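# Fold a skirt in half with waistband over hem

## Task

Fold the skirt over on itself so the waistband ends up on top, roughly aligned with the hem and barely extending beyond it; the folded skirt must rest fairly flat and entirely on the table, its lower half flat, and stay that way without the robot holding it; then release it and move the grippers away.

## Robot and tools

Robot: two arms, left_arm and right_arm, each with a parallel gripper. Arm names do not correspond to image sides; left_arm sits on the +y side of the scene.

Frames: the shared scene frame has its origin on the tabletop midway between the arms, +x reaching out over the table, +z upward. Reported gripper poses use this frame: end_effector_position in metres and end_effector_quat_wxyz. Motion offsets, however, are expressed in each gripper's own axes: its fingers point along its +z, and they open and close along its y. The reported position is the spot between the finger pads, roughly 1 cm short of the fingertips. Printed positions may be slightly wrong, more so when an arm reaches far. Joint limits (rad, base to gripper): waist -2.880..2.880, shoulder 0.000..3.142, elbow 0.000..3.019, wrist pitch -1.693..1.571, wrist yaw -1.571..1.571, wrist roll -2.094..2.094.

execute_actions(actions): a list of actions, run one after another. Each action is a list of up to 15 rows; each row lasts one control step of 1/30 s, and if fewer than 15 rows are given the final row repeats until 15 steps pass (0.5 s per action). Every row is one flat list of 14 numbers, each in [-1, 1], covering both arms even if only one moves: left_arm dx, dy, dz, rx, ry, rz, opening, then right_arm dx, dy, dz, rx, ry, rz, opening. The first six numbers per arm are an offset, not a pose: they give a target relative to that gripper's measured pose at the start of the action (for the first action in a call, the last pose a result reported), in the gripper's own axes. Each row is relative to that same start pose, not cumulative over rows. Scale: 1.0 equals 0.6 m for dx/dy/dz or 180 degrees for rotation; rx, ry, rz form a single rotation vector. Opening is absolute, not an offset: +1 is fully open (0.094 m), -1 closed. An empty list just returns the current state and images.

Per control step, the commanded pose is clipped to at most 70 mm and 16 degrees away from the measured pose, so large offsets need several actions; after an action an arm continues only to its last clipped pose. If position and orientation cannot both be reached, position wins. Elbows stop just before full extension.

move(target, speed, blocking): target is one 14-number row laid out as above, offsets from the pose in the latest result that showed one, gripper axes, same scale. Both grippers follow straight paths that finish together, lasting 0.5 to 10 s (cut off at 10 s). speed is path top speed in m/s, 0.002 to 0.5 (default 0.25); turning is capped at twice that in rad/s. Openings are sent when the move begins. Moves ignore obstacles and the other arm, may lag, drift or overshoot speed (especially near full extension), and contacts hit harder when faster or aimed deeper past the contact. blocking=false returns after 0.5 s while motion continues; until a result shows the move ended, other moves and action rows are refused, so use wait or stop first. The result adds a move: line with the ending (done, off_target, moving, held, fault) and which limits acted (paced = pose clipped; held = a check blocked some steps, after which the arm may then move fast), plus each gripper's distance from its goal.

wait(seconds): 0 to 10; lets time run with each arm keeping its last command; a running move continues and the wait ends early when it finishes. stop(): brakes a running move (needs room; fingers keep moving). zoom_image(camera, region): camera is cam_high, cam_low, cam_left_wrist or cam_right_wrist (all 504x504); region [x0, y0, x1, y1] pixels from the top-left corner, no larger than 504 by 504. finished_scene(scene): ends the current scene (give its number); irreversible, the goal must already hold.

Result lines: the state line left_arm: ... | right_arm: ... gives poses; Hand target lines show where the controller is currently driving each gripper; grip_measured gives finger opening on the command scale (last Joint positions number is opening in metres; each gripper may read off by about 1 mm); joint torques are raw drive outputs with offsets and noise; a pose unreachable line means a clearance check altered or blocked that arm's command; FAULT lines mark an arm stop; MOTOR HOT warns from 85 °C, and at 100 °C an OVER-TEMPERATURE FAULT drops that arm until it cools.

Practical notes: arms tend to finish a centimetre or more low and can sag further with zero offsets; to hold an arm still, send the correction back to its desired pose in the first call of a reply and zeros afterwards, aiming higher if it keeps sinking. To grasp, command an opening about 0.03 below grip_measured (less for a lighter hold); cloth thinner than about 2 mm is pinched with less force. Avoid arm-to-arm collisions or pressing, dropping or flinging the cloth, slamming into the table, very hard pushes, and long heavy holds that heat motors. The robot keeps running during thinking, holding the last command. At the end, open the grippers and lift clear so the fold stays by itself.

Each tool is called as a command line: name --argument value for each argument, lists and objects as JSON in quotes; but a table of rows of numbers goes row by row, as --pt "numbers of a row", without its own name.

## Session

execute_actions --actions '[]'

Scene clock: 0.00 s.
left_arm: end_effector_position=(+0.4559, +0.6306, +0.3231) grip_measured=+1.000 end_effector_quat_wxyz=(+0.280, +0.237, +0.930, +0.017) | right_arm: end_effector_position=(+0.8526, -0.3552, +0.1264) grip_measured=+1.000 end_effector_quat_wxyz=(-0.272, +0.723, -0.566, +0.288)
Joint positions: left_arm=[ 0.738  1.594  1.67  -1.265  0.433  1.118  0.094] | right_arm=[-0.074  2.362  2.222 -0.619 -0.073 -1.791  0.094]
Joint velocities: left_arm=[-0.005 -0.005  0.002 -0.022 -0.022  0.022  0.   ] | right_arm=[-0.015 -0.005 -0.007  0.012 -0.022  0.022  0.   ]
Joint torques (N m, as the arm reports them, + toward a larger angle): no reading
Motor temperatures (°C, as the motors report them): left_arm=[23 21 23 21 20 21] | right_arm=[21 20 20 22 22 22]
Hand target (left_arm): +0.460, +0.634, +0.343; +0.293, +0.241, +0.925, +0.034
Hand target (right_arm): +0.860, -0.355, +0.153; -0.285, +0.716, -0.560, +0.305

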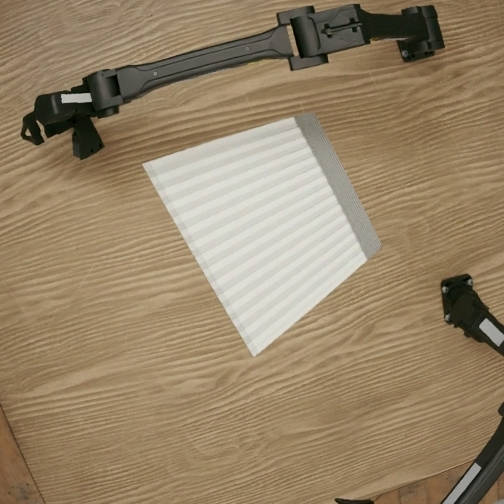

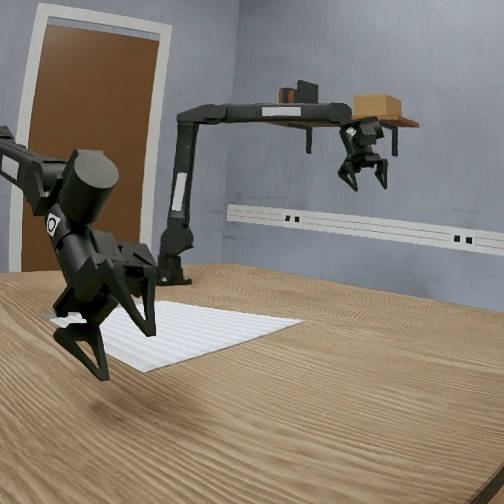

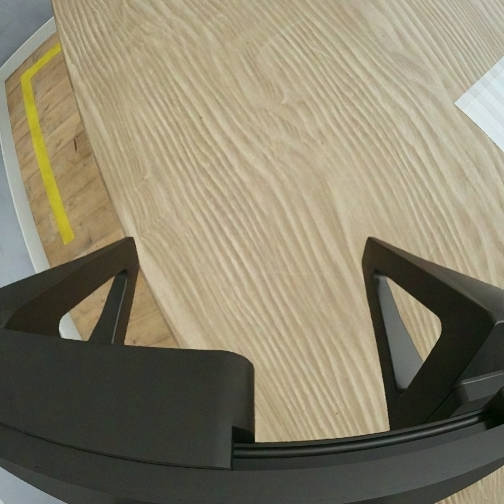

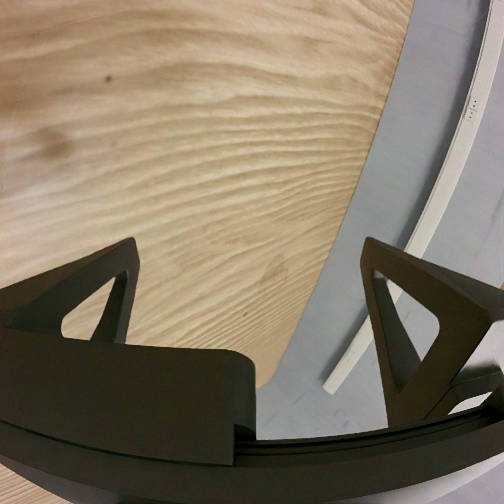

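move --target '[0.167,-0.969,0.15,-0.018,0.185,-0.251,0,-0.49,0.598,-0.641,-0.234,0.161,0.449,0]'

Scene clock: 15.43 s.
left_arm: end_effector_position=(+0.1802, +0.1572, +0.1007) grip_measured=+0.002 end_effector_quat_wxyz=(-0.002, -0.155, +0.988, +0.006) | right_arm: end_effector_position=(+0.2849, -0.1714, +0.0948) grip_measured=+0.002 end_effector_quat_wxyz=(-0.002, -0.155, +0.988, -0.003)
Joint positions: left_arm=[-0.646  1.106  0.694 -1.171 -0.005 -0.992  0.047] | right_arm=[ 0.459  1.439  0.965 -1.104  0.005  0.213  0.047]
Joint velocities: left_arm=[-0.005 -0.005 -0.002  0.002 -0.022 -0.125 -0.   ] | right_arm=[-0.015 -0.005  0.002 -0.007  0.007  0.037 -0.   ]
Joint torques (N m, as the arm reports them, + toward a larger angle): left_arm=[ 0.94 -2.7   9.08  0.8  -0.22  0.05] | right_arm=[ -0.81 -10.15   7.51  -0.26  -0.05   0.09]
Motor temperatures (°C, as the motors report them): left_arm=[23 22 27 21 20 21] | right_arm=[21 23 24 22 22 22]
Hand target (left_arm): +0.181, +0.153, +0.097; -0.001, -0.156, +0.988, +0.005
Hand target (right_arm): +0.280, -0.171, +0.098; -0.002, -0.150, +0.989, -0.003
Off the commanded pose (left_arm): 0.006 m, 1 deg.
Off the commanded pose (right_arm): 0.007 m, 0 deg.
move: done

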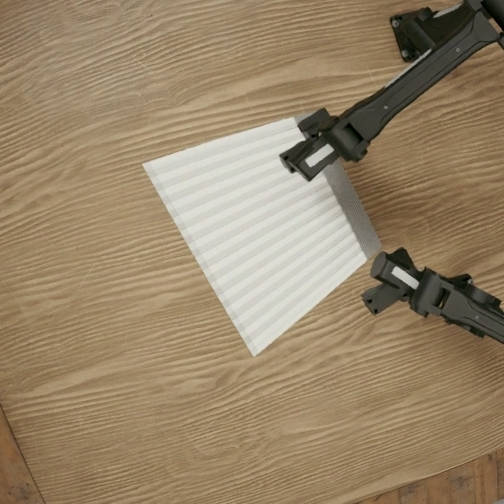

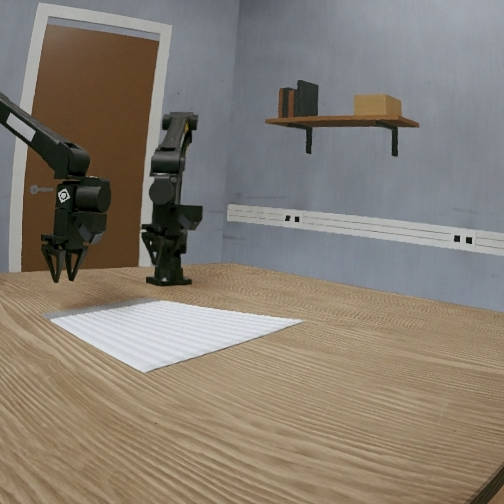

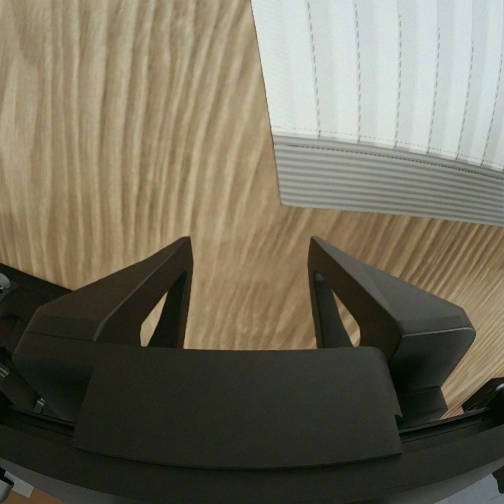

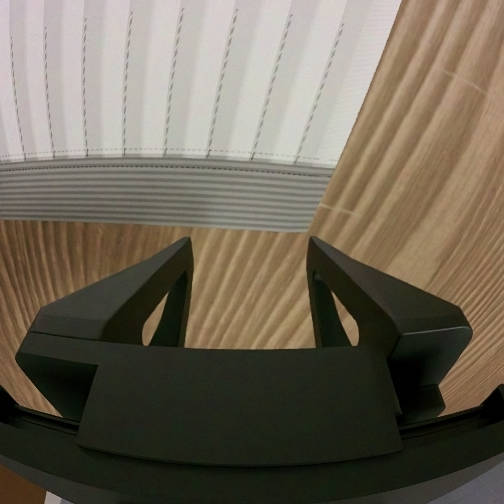

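move --target '[0,-0.05,0.1,0,0,0.02,0,0,-0.055,0.095,0,0,0.02,0]'

Scene clock: 17.90 s.
left_arm: end_effector_position=(+0.1896, +0.1346, +0.0417) grip_measured=+0.002 end_effector_quat_wxyz=(-0.007, -0.135, +0.991, +0.012) | right_arm: end_effector_position=(+0.2935, -0.2026, +0.0381) grip_measured=+0.002 end_effector_quat_wxyz=(-0.007, -0.119, +0.993, -0.005)
Joint positions: left_arm=[-0.688  1.284  0.652 -0.966 -0.005 -0.994  0.047] | right_arm=[ 0.374  1.516  0.875 -0.946  0.005  0.201  0.047]
Joint velocities: left_arm=[-0.005 -0.015  0.012  0.012 -0.037 -0.037  0.001] | right_arm=[-0.005 -0.015 -0.002  0.002 -0.007 -0.022  0.   ]
Joint torques (N m, as the arm reports them, + toward a larger angle): left_arm=[ 0.61 -4.6   8.11  0.8  -0.21  0.26] | right_arm=[ -1.81 -11.06   6.93   0.74  -0.01  -0.11]
Motor temperatures (°C, as the motors report them): left_arm=[23 22 27 21 20 21] | right_arm=[21 23 24 22 22 22]
Hand target (left_arm): +0.190, +0.129, +0.040; -0.003, -0.124, +0.992, +0.006
Hand target (right_arm): +0.296, -0.203, +0.038; -0.002, -0.124, +0.992, -0.004
Off the commanded pose (left_arm): 0.006 m, 2 deg.
Off the commanded pose (right_arm): 0.001 m, 1 deg.
move: done

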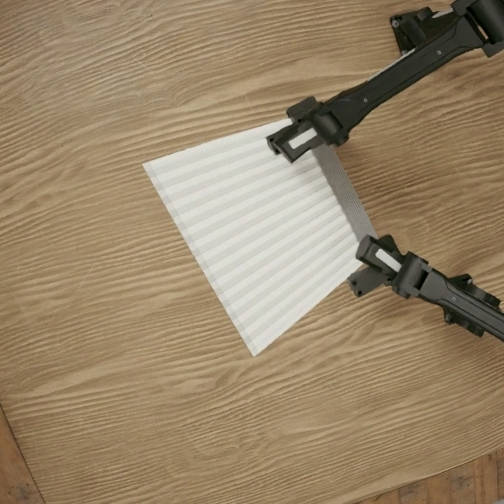

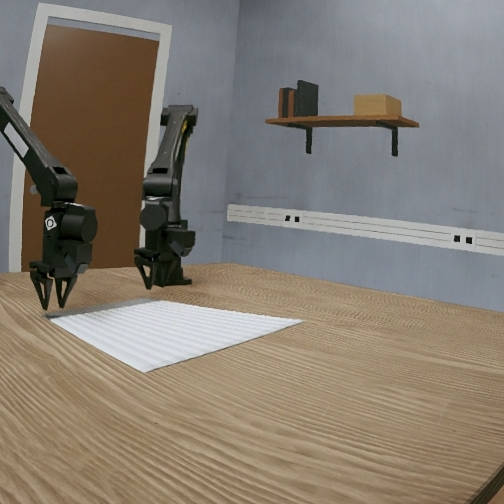

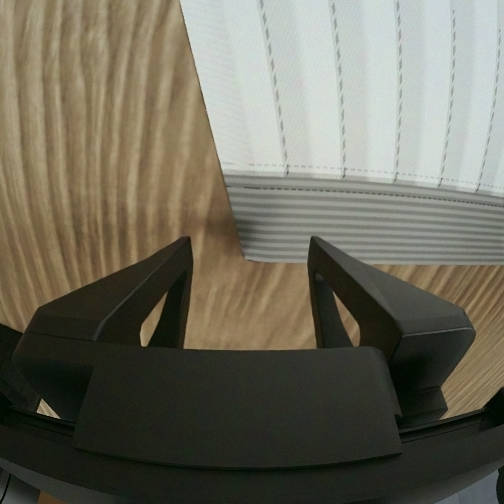

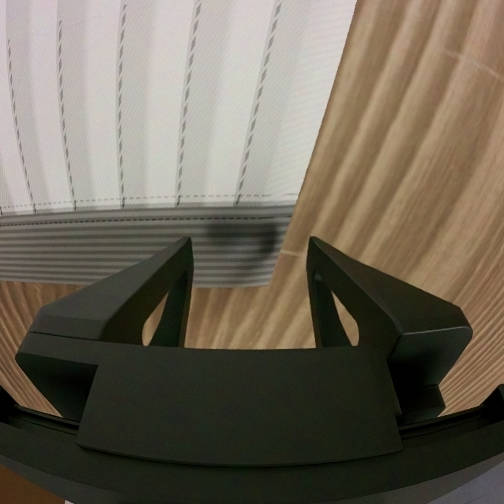

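move --target '[0.01,-0.018,0.052,0,0,0,0,0.03,0,0.045,0,0,0,0]' --speed 0.06

Scene clock: 20.77 s.
left_arm: end_effector_position=(+0.1893, +0.1269, +0.0157) grip_measured=+0.002 end_effector_quat_wxyz=(-0.006, -0.137, +0.990, +0.011) | right_arm: end_effector_position=(+0.2812, -0.2083, +0.0198) grip_measured=+0.002 end_effector_quat_wxyz=(-0.005, -0.119, +0.993, -0.004)
Joint positions: left_arm=[-0.709  1.355  0.629 -0.871 -0.005 -1.019  0.047] | right_arm=[ 0.374  1.515  0.813 -0.88   0.004  0.2    0.047]
Joint velocities: left_arm=[ 0.005 -0.015  0.017 -0.017  0.007 -0.081 -0.001] | right_arm=[ 0.005  0.005 -0.017 -0.017 -0.037 -0.022 -0.001]
Joint torques (N m, as the arm reports them, + toward a larger angle): left_arm=[ 0.52 -4.3   7.28  0.78 -0.19  0.06] | right_arm=[-0.15 -8.1   5.76  1.11 -0.03  0.13]
Motor temperatures (°C, as the motors report them): left_arm=[23 22 26 21 20 21] | right_arm=[21 23 23 22 22 22]
Hand target (left_arm): +0.186, +0.123, +0.011; -0.007, -0.135, +0.991, +0.012
Hand target (right_arm): +0.276, -0.208, +0.011; -0.007, -0.119, +0.993, -0.005
Off the commanded pose (left_arm): 0.007 m, 0 deg.
Off the commanded pose (right_arm): 0.010 m, 0 deg.
move: done

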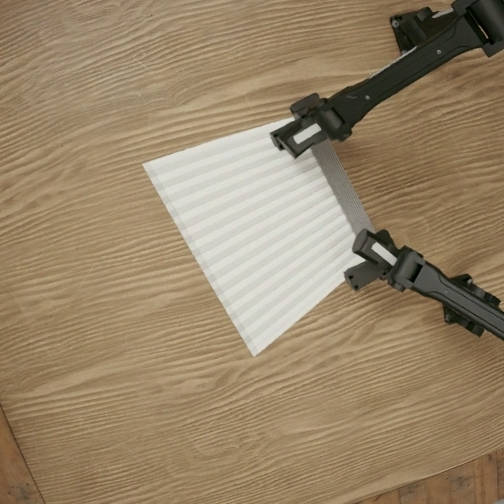

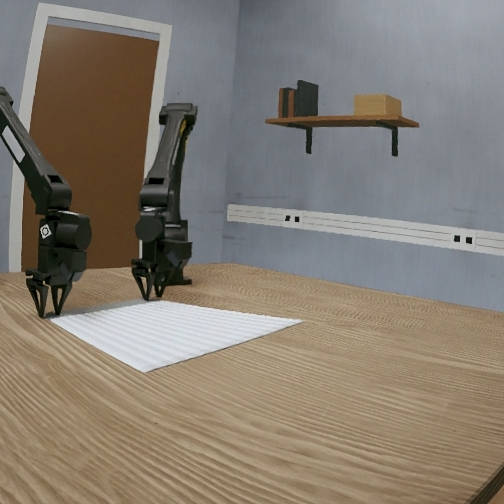

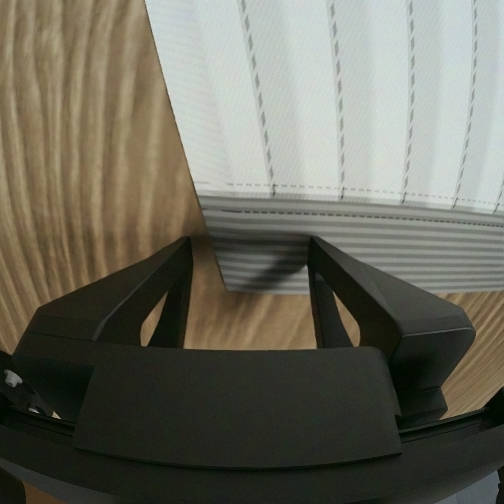

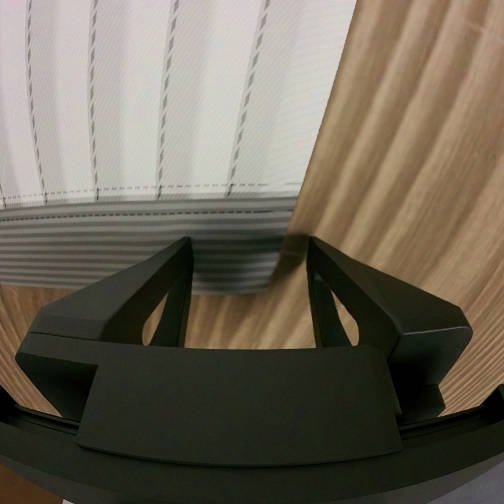

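Likely touching. Close while shifting inward so the inner fingers stay put.

execute_actions --actions '[[[0,0,0.018,0,0,0,0,0,0,0.018,0,0,0,0]],[[0,-0.02,0.014,0,0,0,-0.5,0,0.02,0.014,0,0,0,-0.5]],[[0,-0.02,0.014,0,0,0,-1,0,0.02,0.014,0,0,0,-1]]]'

move --target '[-0.01,0,-0.08,0,0,0,-1,-0.01,0,-0.08,0,0,0,-1]' --speed 0.08

Scene clock: 25.47 s.
left_arm: end_effector_position=(+0.1929, +0.1189, +0.0126) grip_measured=-0.991 end_effector_quat_wxyz=(+0.001, -0.143, +0.990, -0.001) | right_arm: end_effector_position=(+0.2799, -0.1952, +0.0198) grip_measured=-0.986 end_effector_quat_wxyz=(+0.005, -0.121, +0.993, -0.004)
Joint positions: left_arm=[-0.718  1.365  0.628 -0.831 -0.    -1.04   0.   ] | right_arm=[ 0.412  1.515  0.813 -0.861  0.011  0.234  0.001]
Joint velocities: left_arm=[ 0.005  0.005 -0.002  0.017  0.007 -0.037 -0.001] | right_arm=[-0.005 -0.005 -0.007 -0.007 -0.022 -0.037 -0.   ]
Joint torques (N m, as the arm reports them, + toward a larger angle): left_arm=[ 0.39 -2.29  8.93  0.89 -0.26  0.05] | right_arm=[-0.11 -8.13  6.84  0.96 -0.13  0.12]
Motor temperatures (°C, as the motors report them): left_arm=[23 22 26 21 20 21] | right_arm=[21 22 23 22 22 22]
Hand target (left_arm): +0.194, +0.111, +0.005; -0.002, -0.140, +0.990, +0.003
Hand target (right_arm): +0.277, -0.190, +0.011; +0.000, -0.121, +0.993, -0.004
Off the commanded pose (left_arm): 0.012 m, 1 deg.
Off the commanded pose (right_arm): 0.010 m, 1 deg.

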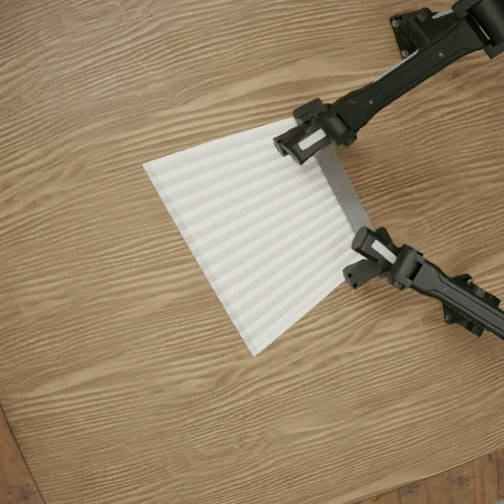

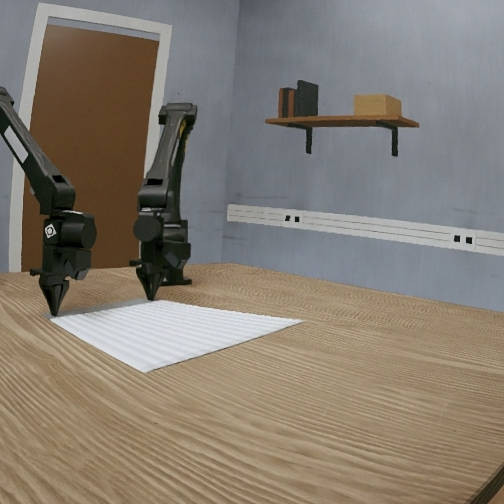

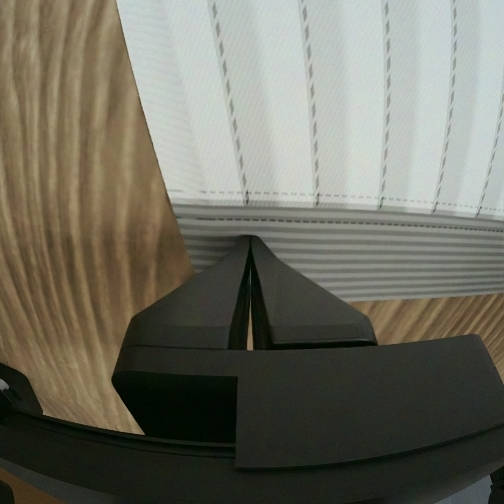

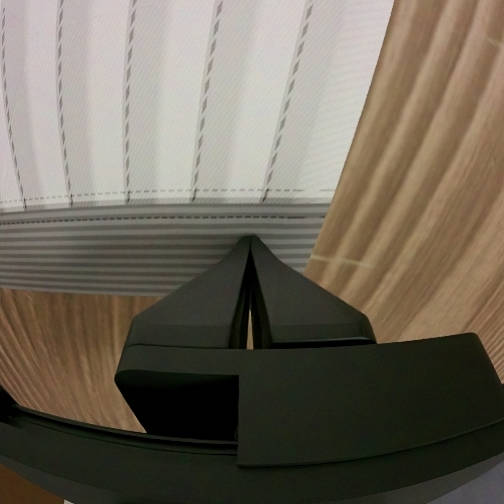

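Scene clock: 26.50 s.
left_arm: end_effector_position=(+0.1778, +0.1331, +0.0389) grip_measured=-0.991 end_effector_quat_wxyz=(-0.017, -0.140, +0.990, +0.021) | right_arm: end_effector_position=(+0.2636, -0.2038, +0.0477) grip_measured=-0.986 end_effector_quat_wxyz=(-0.020, -0.121, +0.992, -0.014)
Joint positions: left_arm=[-0.718  1.287  0.645 -0.982 -0.    -1.034  0.   ] | right_arm=[ 0.412  1.451  0.833 -1.     0.012  0.234  0.001]
Joint velocities: left_arm=[-0.005 -0.005 -0.007 -0.007  0.037  0.037 -0.001] | right_arm=[-0.015 -0.015  0.007 -0.002 -0.007  0.022  0.   ]
Joint torques (N m, as the arm reports them, + toward a larger angle): left_arm=[ 2.94 -5.83 12.8  -0.46 -0.26  0.26] | right_arm=[ -1.62 -11.64  11.37  -0.25  -0.11   0.01]
Motor temperatures (°C, as the motors report them): left_arm=[23 22 26 21 20 21] | right_arm=[21 22 23 22 22 22]
Hand target (left_arm): +0.197, +0.121, +0.061; +0.002, -0.143, +0.990, -0.001
Hand target (right_arm): +0.284, -0.194, +0.069; +0.006, -0.121, +0.993, -0.004
Off the commanded pose (left_arm): 0.033 m, 3 deg.
Off the commanded pose (right_arm): 0.031 m, 3 deg.
move: off_target (left_arm, right_arm)

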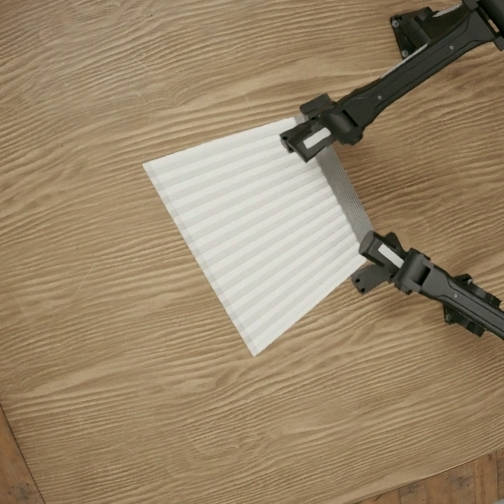

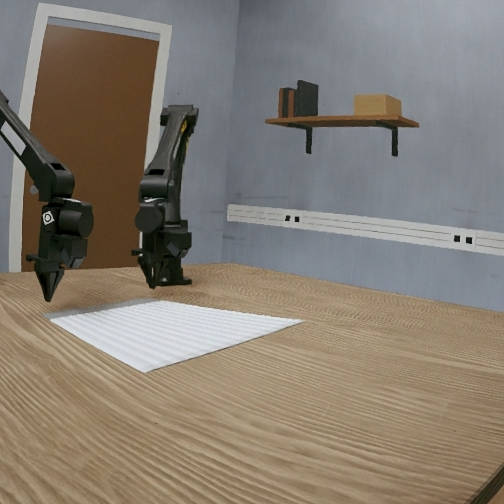

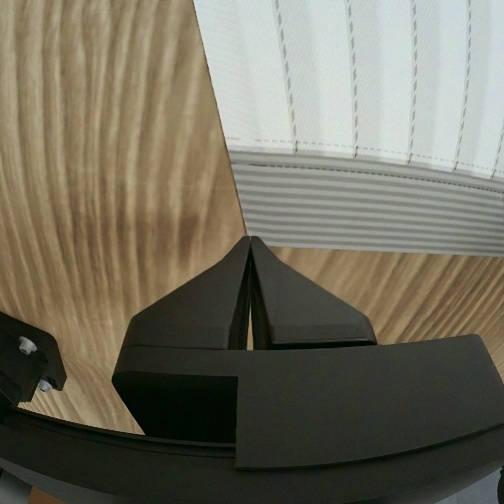

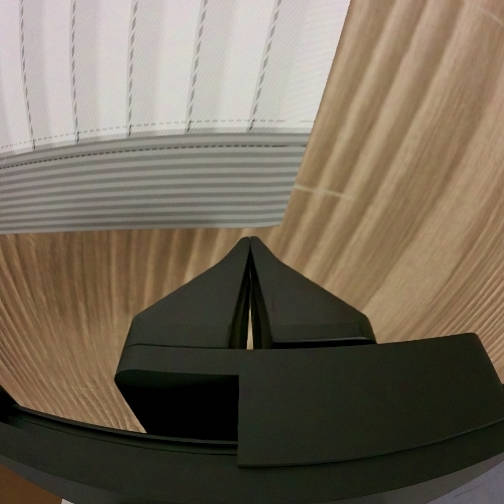

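move --target '[-0.022,-0.025,0.068,-0.012,0.012,0,0,-0.03,-0.008,0.082,0.01,0.012,0,0]' --speed 0.08

Scene clock: 29.73 s.
left_arm: end_effector_position=(+0.1799, +0.1305, +0.0140) grip_measured=-0.002 end_effector_quat_wxyz=(-0.037, -0.134, +0.990, +0.037) | right_arm: end_effector_position=(+0.2687, -0.2037, +0.0188) grip_measured=-0.002 end_effector_quat_wxyz=(-0.035, -0.126, +0.991, -0.026)
Joint positions: left_arm=[-0.713  1.388  0.651 -0.937  0.01  -1.018  0.047] | right_arm=[ 0.411  1.538  0.834 -0.949  0.025  0.224  0.047]
Joint velocities: left_arm=[-0.015 -0.015  0.002 -0.022 -0.051 -0.066 -0.001] | right_arm=[-0.015  0.005  0.012  0.022  0.022  0.037  0.   ]
Joint torques (N m, as the arm reports them, + toward a larger angle): left_arm=[ 2.78 -0.67  9.    1.84 -0.17  0.17] | right_arm=[-2.27 -4.14  7.68  1.98  0.31 -0.01]
Motor temperatures (°C, as the motors report them): left_arm=[23 22 27 21 20 21] | right_arm=[21 22 24 22 22 22]
Hand target (left_arm): +0.192, +0.125, -0.001; -0.038, -0.140, +0.989, +0.037
Hand target (right_arm): +0.279, -0.206, -0.001; -0.037, -0.121, +0.991, -0.032
Off the commanded pose (left_arm): 0.022 m, 1 deg.
Off the commanded pose (right_arm): 0.024 m, 1 deg.
move: off_target (left_arm, right_arm)

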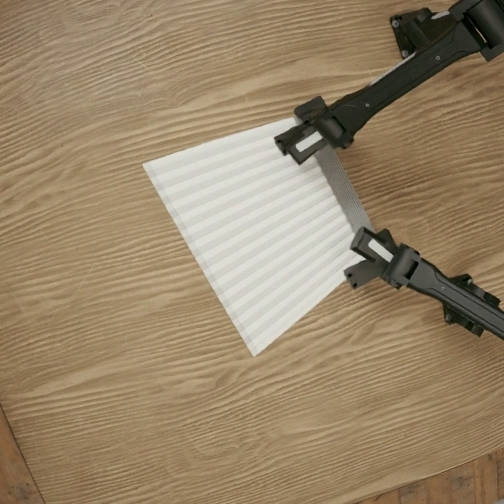

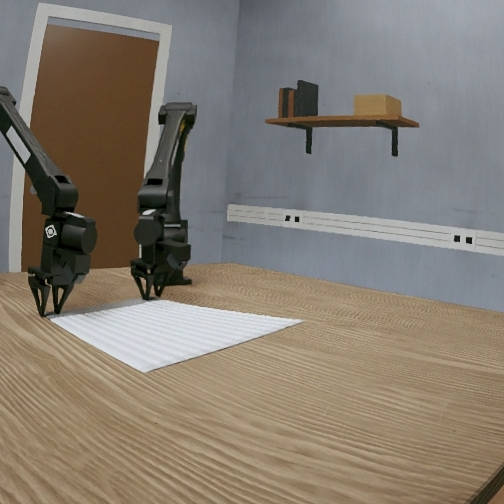

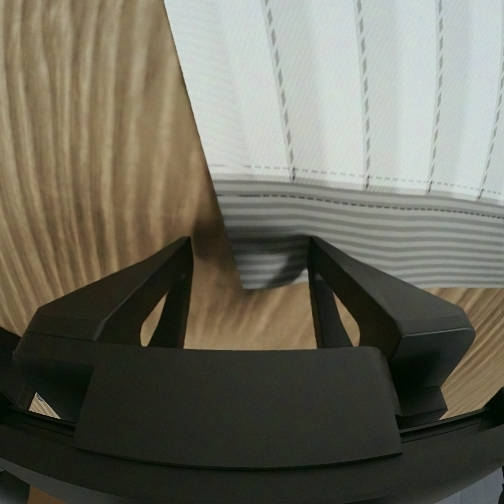

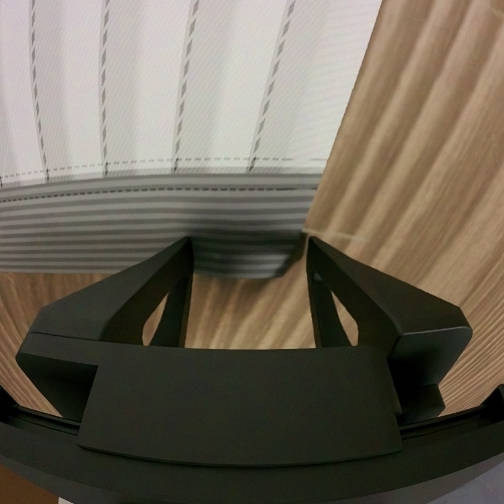

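execute_actions --actions '[[[-0.01,0,0,0.07,-0.024,0,0.1,-0.015,-0.015,0,-0.07,-0.024,0,0.1]],[[0,0,0.025,0,0,0,0.1,0,0,0.025,0,0,0,0.1]],[[0,0,0.03,0,0,0,-0.3,0,0,0.03,0,0,0,-0.3]],[[0,0,0.03,0,0,0,-0.65,0,0,0.03,0,0,0,-0.65]]]'

Scene clock: 34.30 s.
left_arm: end_effector_position=(+0.1896, +0.1252, +0.0122) grip_measured=-0.647 end_effector_quat_wxyz=(+0.027, -0.134, +0.988, -0.076) | right_arm: end_effector_position=(+0.2953, -0.2080, +0.0193) grip_measured=-0.646 end_effector_quat_wxyz=(+0.013, -0.112, +0.989, +0.091)
Joint positions: left_arm=[-0.674  1.253  0.516 -0.684  0.06  -0.984  0.017] | right_arm=[ 0.277  1.505  0.789 -0.788 -0.172  0.123  0.017]
Joint velocities: left_arm=[ 0.005 -0.005  0.002  0.007 -0.007  0.066 -0.   ] | right_arm=[-0.005 -0.005 -0.002  0.017  0.022 -0.066 -0.001]
Joint torques (N m, as the arm reports them, + toward a larger angle): left_arm=[ 1.47 -0.96  6.55  1.88 -0.12  0.13] | right_arm=[-0.64 -6.87  5.77  1.5  -0.13  0.03]
Motor temperatures (°C, as the motors report them): left_arm=[23 22 27 21 20 21] | right_arm=[21 22 23 22 22 22]
Hand target (left_arm): +0.186, +0.127, -0.004; +0.020, -0.135, +0.988, -0.068
Hand target (right_arm): +0.290, -0.207, +0.003; +0.003, -0.111, +0.990, +0.088
Off the commanded pose (left_arm): 0.017 m, 1 deg.
Off the commanded pose (right_arm): 0.017 m, 1 deg.

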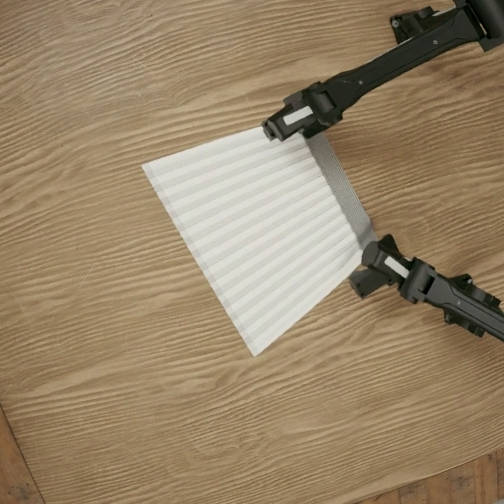

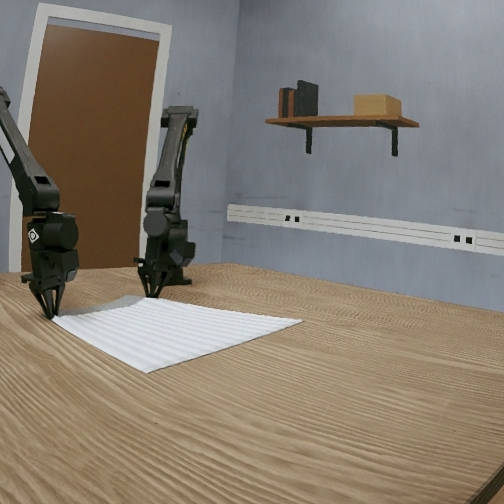

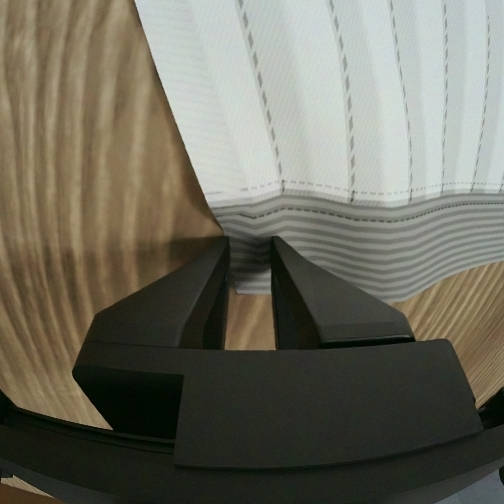

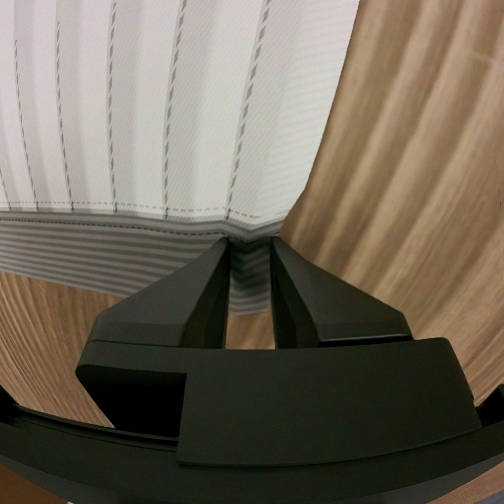

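execute_actions --actions '[[[0,0,0.03,0,0,0,-0.82,0,0,0.03,0,0,0,-0.82]],[[0,0,0.03,0,0,0,-1,0,0,0.03,0,0,0,-1]]]'

move --target '[-0.05,-0.025,-0.12,0,0,0,-1,-0.05,0.025,-0.12,0,0,0,-1]' --speed 0.08

Scene clock: 37.70 s.
left_arm: end_effector_position=(+0.1968, +0.1191, +0.0116) grip_measured=-0.991 end_effector_quat_wxyz=(+0.039, -0.134, +0.986, -0.089) | right_arm: end_effector_position=(+0.3011, -0.2020, +0.0207) grip_measured=-0.970 end_effector_quat_wxyz=(+0.026, -0.114, +0.988, +0.105)
Joint positions: left_arm=[-0.674  1.26   0.515 -0.639  0.06  -0.984  0.   ] | right_arm=[ 0.278  1.505  0.789 -0.756 -0.192  0.123  0.001]
Joint velocities: left_arm=[-0.024 -0.015 -0.017  0.007  0.022  0.007 -0.   ] | right_arm=[-0.005 -0.005 -0.012 -0.022 -0.022  0.037  0.001]
Joint torques (N m, as the arm reports them, + toward a larger angle): left_arm=[ 1.37 -0.98  6.68  1.99 -0.2   0.14] | right_arm=[-0.71 -6.57  6.11  2.11  0.22  0.05]
Motor temperatures (°C, as the motors report them): left_arm=[23 22 26 21 20 21] | right_arm=[21 22 23 22 22 22]
Hand target (left_arm): +0.194, +0.121, -0.004; +0.033, -0.134, +0.987, -0.082
Hand target (right_arm): +0.298, -0.202, +0.003; +0.020, -0.113, +0.989, +0.097
Off the commanded pose (left_arm): 0.017 m, 1 deg.
Off the commanded pose (right_arm): 0.018 m, 1 deg.

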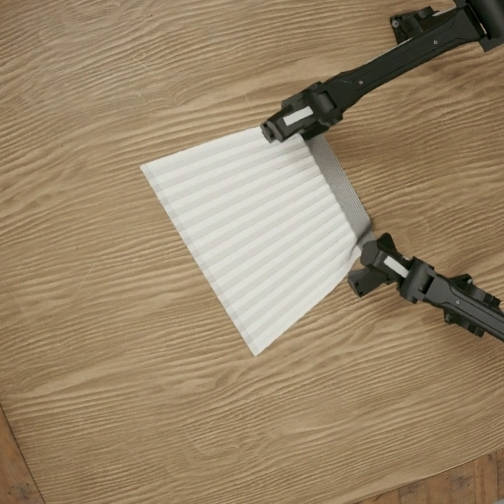

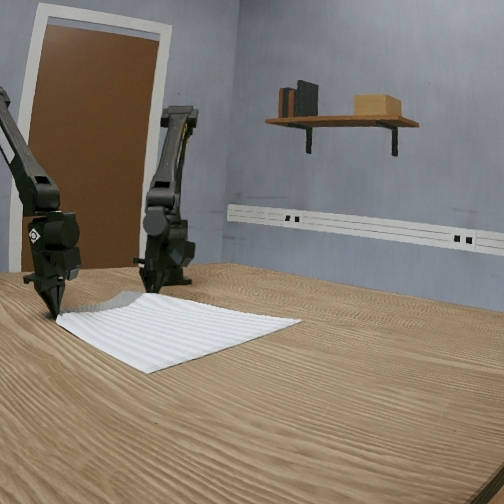

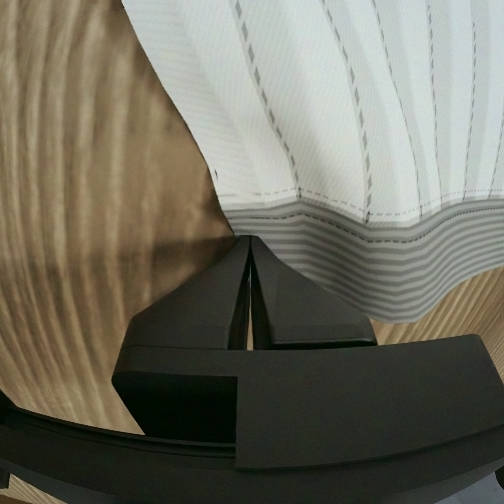

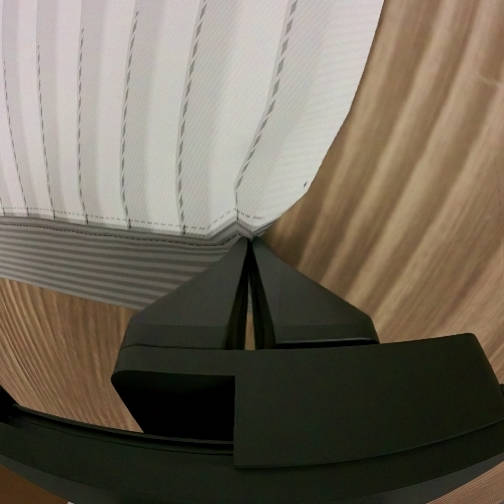

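Scene clock: 39.03 s.
left_arm: end_effector_position=(+0.2007, +0.1357, +0.0606) grip_measured=-0.991 end_effector_quat_wxyz=(+0.019, -0.133, +0.989, -0.067) | right_arm: end_effector_position=(+0.3002, -0.2018, +0.0722) grip_measured=-0.972 end_effector_quat_wxyz=(-0.005, -0.111, +0.989, +0.099)
Joint positions: left_arm=[-0.616  1.164  0.61  -0.895  0.068 -0.923  0.   ] | right_arm=[ 0.278  1.445  0.894 -0.983 -0.195  0.123  0.001]
Joint velocities: left_arm=[-0.015 -0.005 -0.002 -0.007  0.051 -0.022 -0.   ] | right_arm=[-0.005 -0.005 -0.002 -0.017 -0.007 -0.007 -0.001]
Joint torques (N m, as the arm reports them, + toward a larger angle): left_arm=[ 2.89 -5.04 13.93 -0.18  0.03  0.29] | right_arm=[ -1.1  -11.53  11.95  -0.17  -0.06   0.  ]
Motor temperatures (°C, as the motors report them): left_arm=[23 22 27 21 20 21] | right_arm=[21 22 23 22 22 22]
Hand target (left_arm): +0.221, +0.126, +0.087; +0.040, -0.134, +0.986, -0.089
Hand target (right_arm): +0.322, -0.196, +0.097; +0.026, -0.114, +0.988, +0.105
Off the commanded pose (left_arm): 0.035 m, 3 deg.
Off the commanded pose (right_arm): 0.035 m, 4 deg.
move: off_target (left_arm, right_arm)

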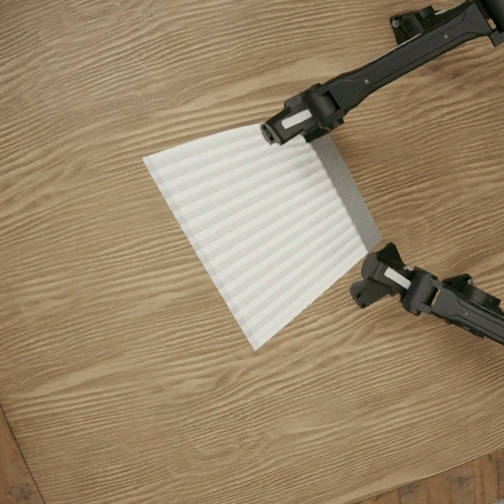

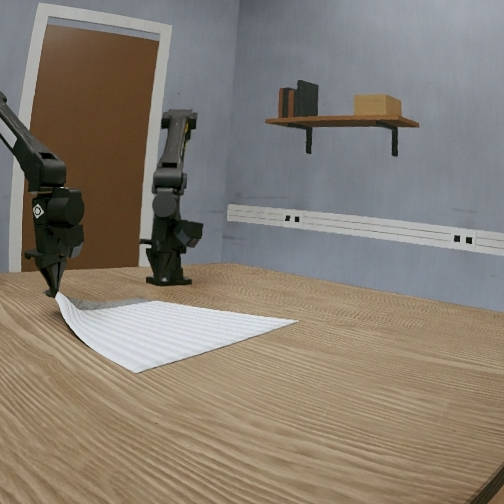

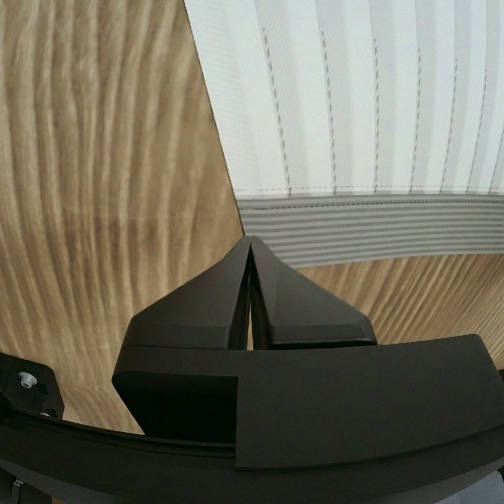

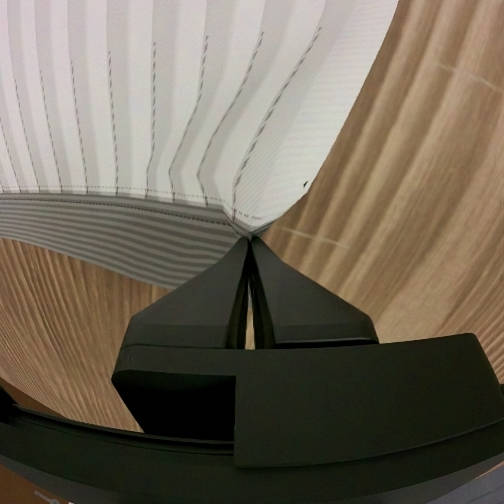

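move --target '[0.03,-0.04,0.06,-0.02,0,0,0,-0.02,0,-0.02,0,0,0,-1]' --speed 0.08

move --target '[0,0,0.05,0,0,0,0,-0.02,0,-0.02,0,0,0,-1]' --speed 0.05

Scene clock: 42.00 s.
left_arm: end_effector_position=(+0.1854, +0.1141, +0.0257) grip_measured=-0.002 end_effector_quat_wxyz=(+0.006, -0.134, +0.991, -0.027) | right_arm: end_effector_position=(+0.2941, -0.2039, +0.0721) grip_measured=-0.972 end_effector_quat_wxyz=(-0.018, -0.110, +0.989, +0.096)
Joint positions: left_arm=[-0.733  1.297  0.61  -0.834  0.025 -1.036  0.047] | right_arm=[ 0.278  1.445  0.894 -1.01  -0.195  0.123  0.001]
Joint velocities: left_arm=[-0.024  0.005 -0.002 -0.022 -0.022 -0.081  0.   ] | right_arm=[-0.005 -0.005  0.007 -0.007 -0.037 -0.022 -0.001]
Joint torques (N m, as the arm reports them, + toward a larger angle): left_arm=[ 0.72 -3.84  9.64  0.97 -0.4   0.07] | right_arm=[-1.22 -8.68 11.27 -0.42 -0.18 -0.1 ]
Motor temperatures (°C, as the motors report them): left_arm=[23 22 27 21 20 21] | right_arm=[21 22 24 22 22 22]
Hand target (left_arm): +0.192, +0.104, +0.028; +0.015, -0.133, +0.990, -0.036
Hand target (right_arm): +0.312, -0.202, +0.084; -0.005, -0.111, +0.989, +0.099
Off the commanded pose (left_arm): 0.013 m, 1 deg.
Off the commanded pose (right_arm): 0.022 m, 2 deg.
move: off_target (left_arm, right_arm)

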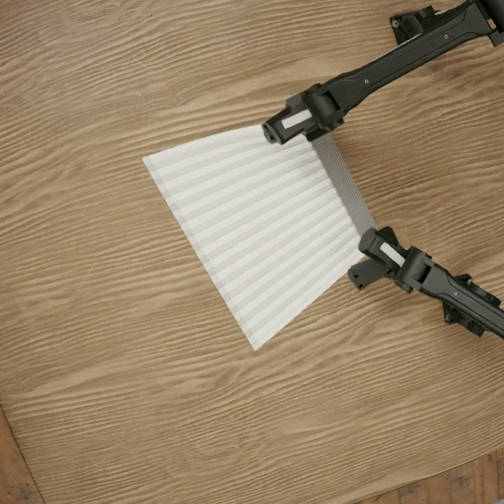

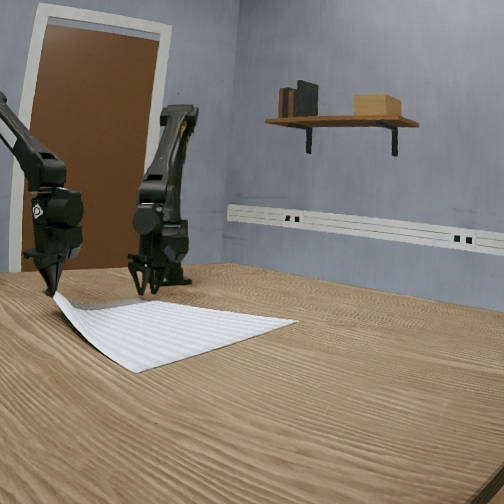

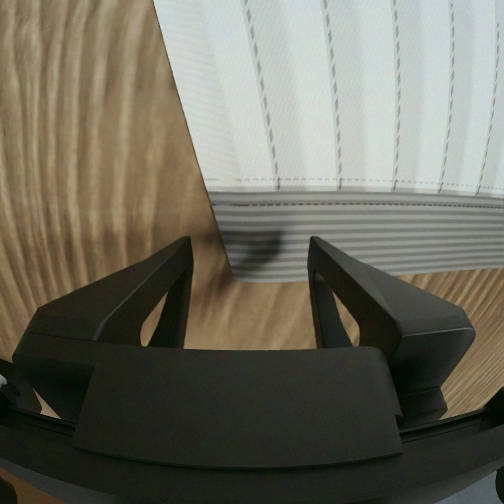

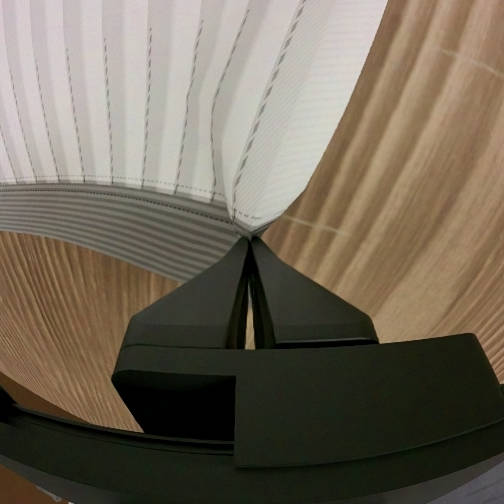

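Scene clock: 42.83 s.
left_arm: end_effector_position=(+0.1866, +0.1129, +0.0118) grip_measured=-0.001 end_effector_quat_wxyz=(+0.008, -0.134, +0.991, -0.030) | right_arm: end_effector_position=(+0.2884, -0.2060, +0.0721) grip_measured=-0.972 end_effector_quat_wxyz=(-0.030, -0.109, +0.989, +0.093)
Joint positions: left_arm=[-0.733  1.331  0.592 -0.775  0.025 -1.037  0.047] | right_arm=[ 0.278  1.445  0.894 -1.035 -0.195  0.123  0.001]
Joint velocities: left_arm=[-0.005  0.005 -0.002  0.007  0.037  0.066  0.   ] | right_arm=[ 0.005 -0.024 -0.007 -0.002  0.037 -0.037 -0.001]
Joint torques (N m, as the arm reports them, + toward a larger angle): left_arm=[ 1.51 -2.13  6.43  2.03 -0.21  0.14] | right_arm=[-1.83 -7.94 11.13 -0.51 -0.17 -0.11]
Motor temperatures (°C, as the motors report them): left_arm=[23 22 27 21 20 21] | right_arm=[21 22 24 22 22 22]
Hand target (left_arm): +0.185, +0.113, -0.003; +0.006, -0.134, +0.991, -0.027
Hand target (right_arm): +0.306, -0.204, +0.084; -0.017, -0.110, +0.989, +0.096
Off the commanded pose (left_arm): 0.016 m, 0 deg.
Off the commanded pose (right_arm): 0.022 m, 1 deg.
move: off_target (left_arm, right_arm)

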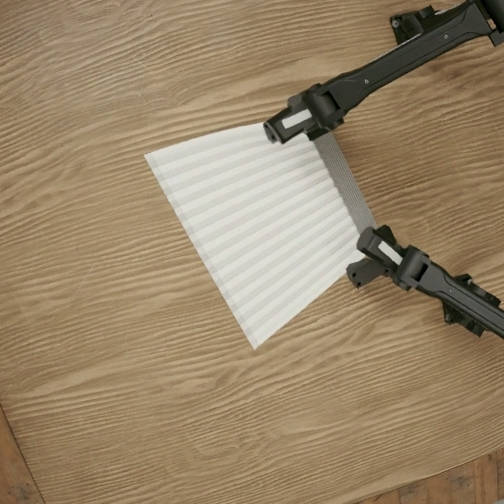

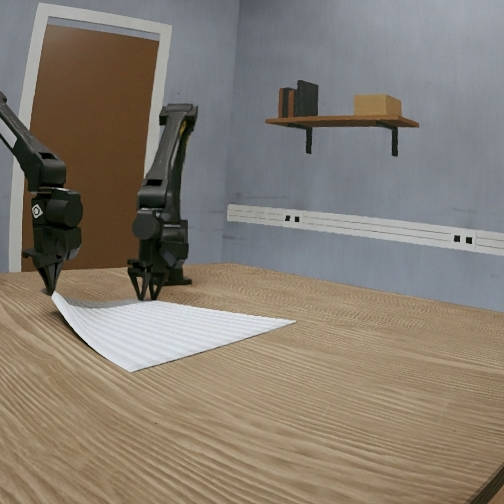

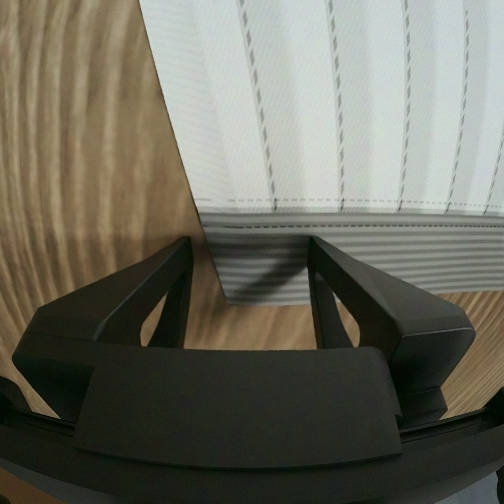

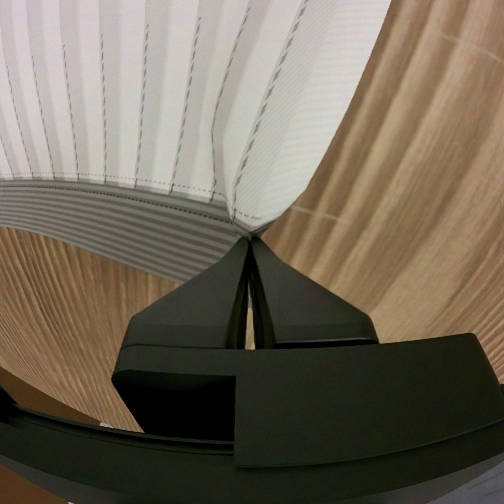

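execute_actions --actions '[[[0,0,0.03,-0.004,0,0,-0.35,0,0,0,0,0,0,-1]],[[0,0,0.03,-0.004,0,0,-0.7,0,0,0,0,0,0,-1]],[[0,0,0.03,-0.004,0,0,-1,0,0,0,0,0,0,-1]]]'

Scene clock: 46.07 s.
left_arm: end_effector_position=(+0.1941, +0.1048, +0.0116) grip_measured=-0.972 end_effector_quat_wxyz=(+0.020, -0.133, +0.990, -0.048) | right_arm: end_effector_position=(+0.2884, -0.2060, +0.0721) grip_measured=-0.972 end_effector_quat_wxyz=(-0.030, -0.109, +0.989, +0.093)
Joint positions: left_arm=[-0.733  1.335  0.592 -0.728  0.028 -1.037  0.001] | right_arm=[ 0.278  1.445  0.894 -1.035 -0.195  0.123  0.001]
Joint velocities: left_arm=[-0.015 -0.005 -0.002 -0.012  0.037  0.022 -0.001] | right_arm=[-0.015  0.005 -0.012 -0.012 -0.022 -0.066  0.   ]
Joint torques (N m, as the arm reports them, + toward a larger angle): left_arm=[ 1.29 -1.54  6.88  1.77 -0.56  0.12] | right_arm=[-1.04 -8.95  7.63  0.18 -0.21  0.05]
Motor temperatures (°C, as the motors report them): left_arm=[23 22 27 21 20 21] | right_arm=[21 22 24 22 22 22]
Hand target (left_arm): +0.192, +0.106, -0.005; +0.016, -0.134, +0.990, -0.037
Hand target (right_arm): +0.288, -0.206, +0.072; -0.030, -0.109, +0.989, +0.093
Off the commanded pose (left_arm): 0.018 m, 1 deg.
Off the commanded pose (right_arm): 0.000 m, 0 deg.

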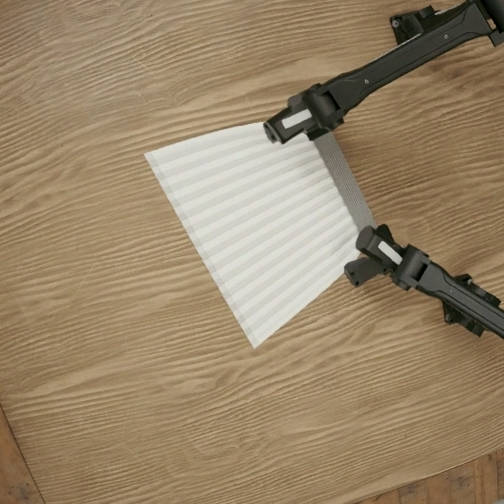

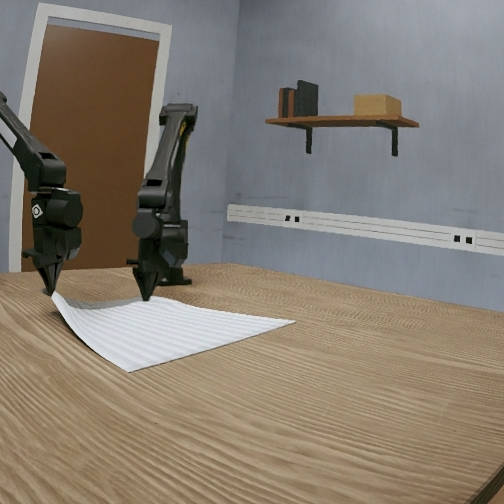

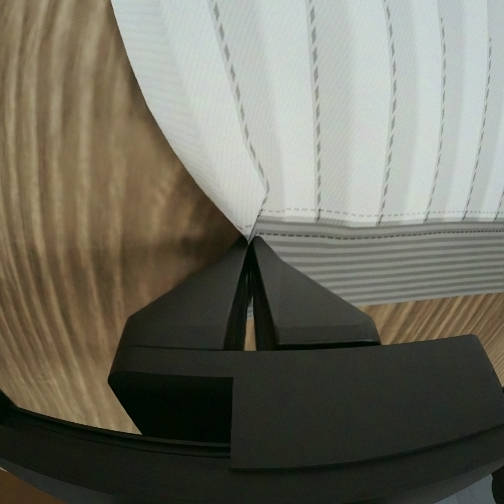

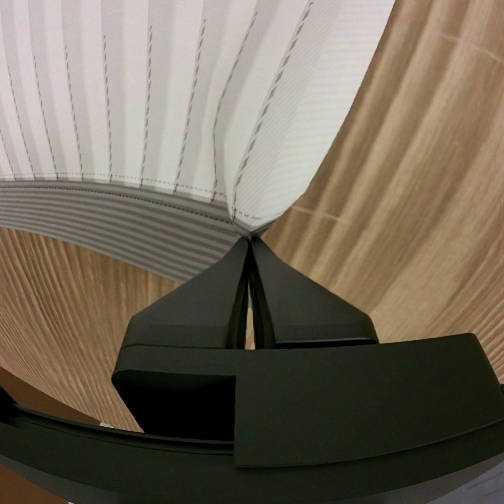

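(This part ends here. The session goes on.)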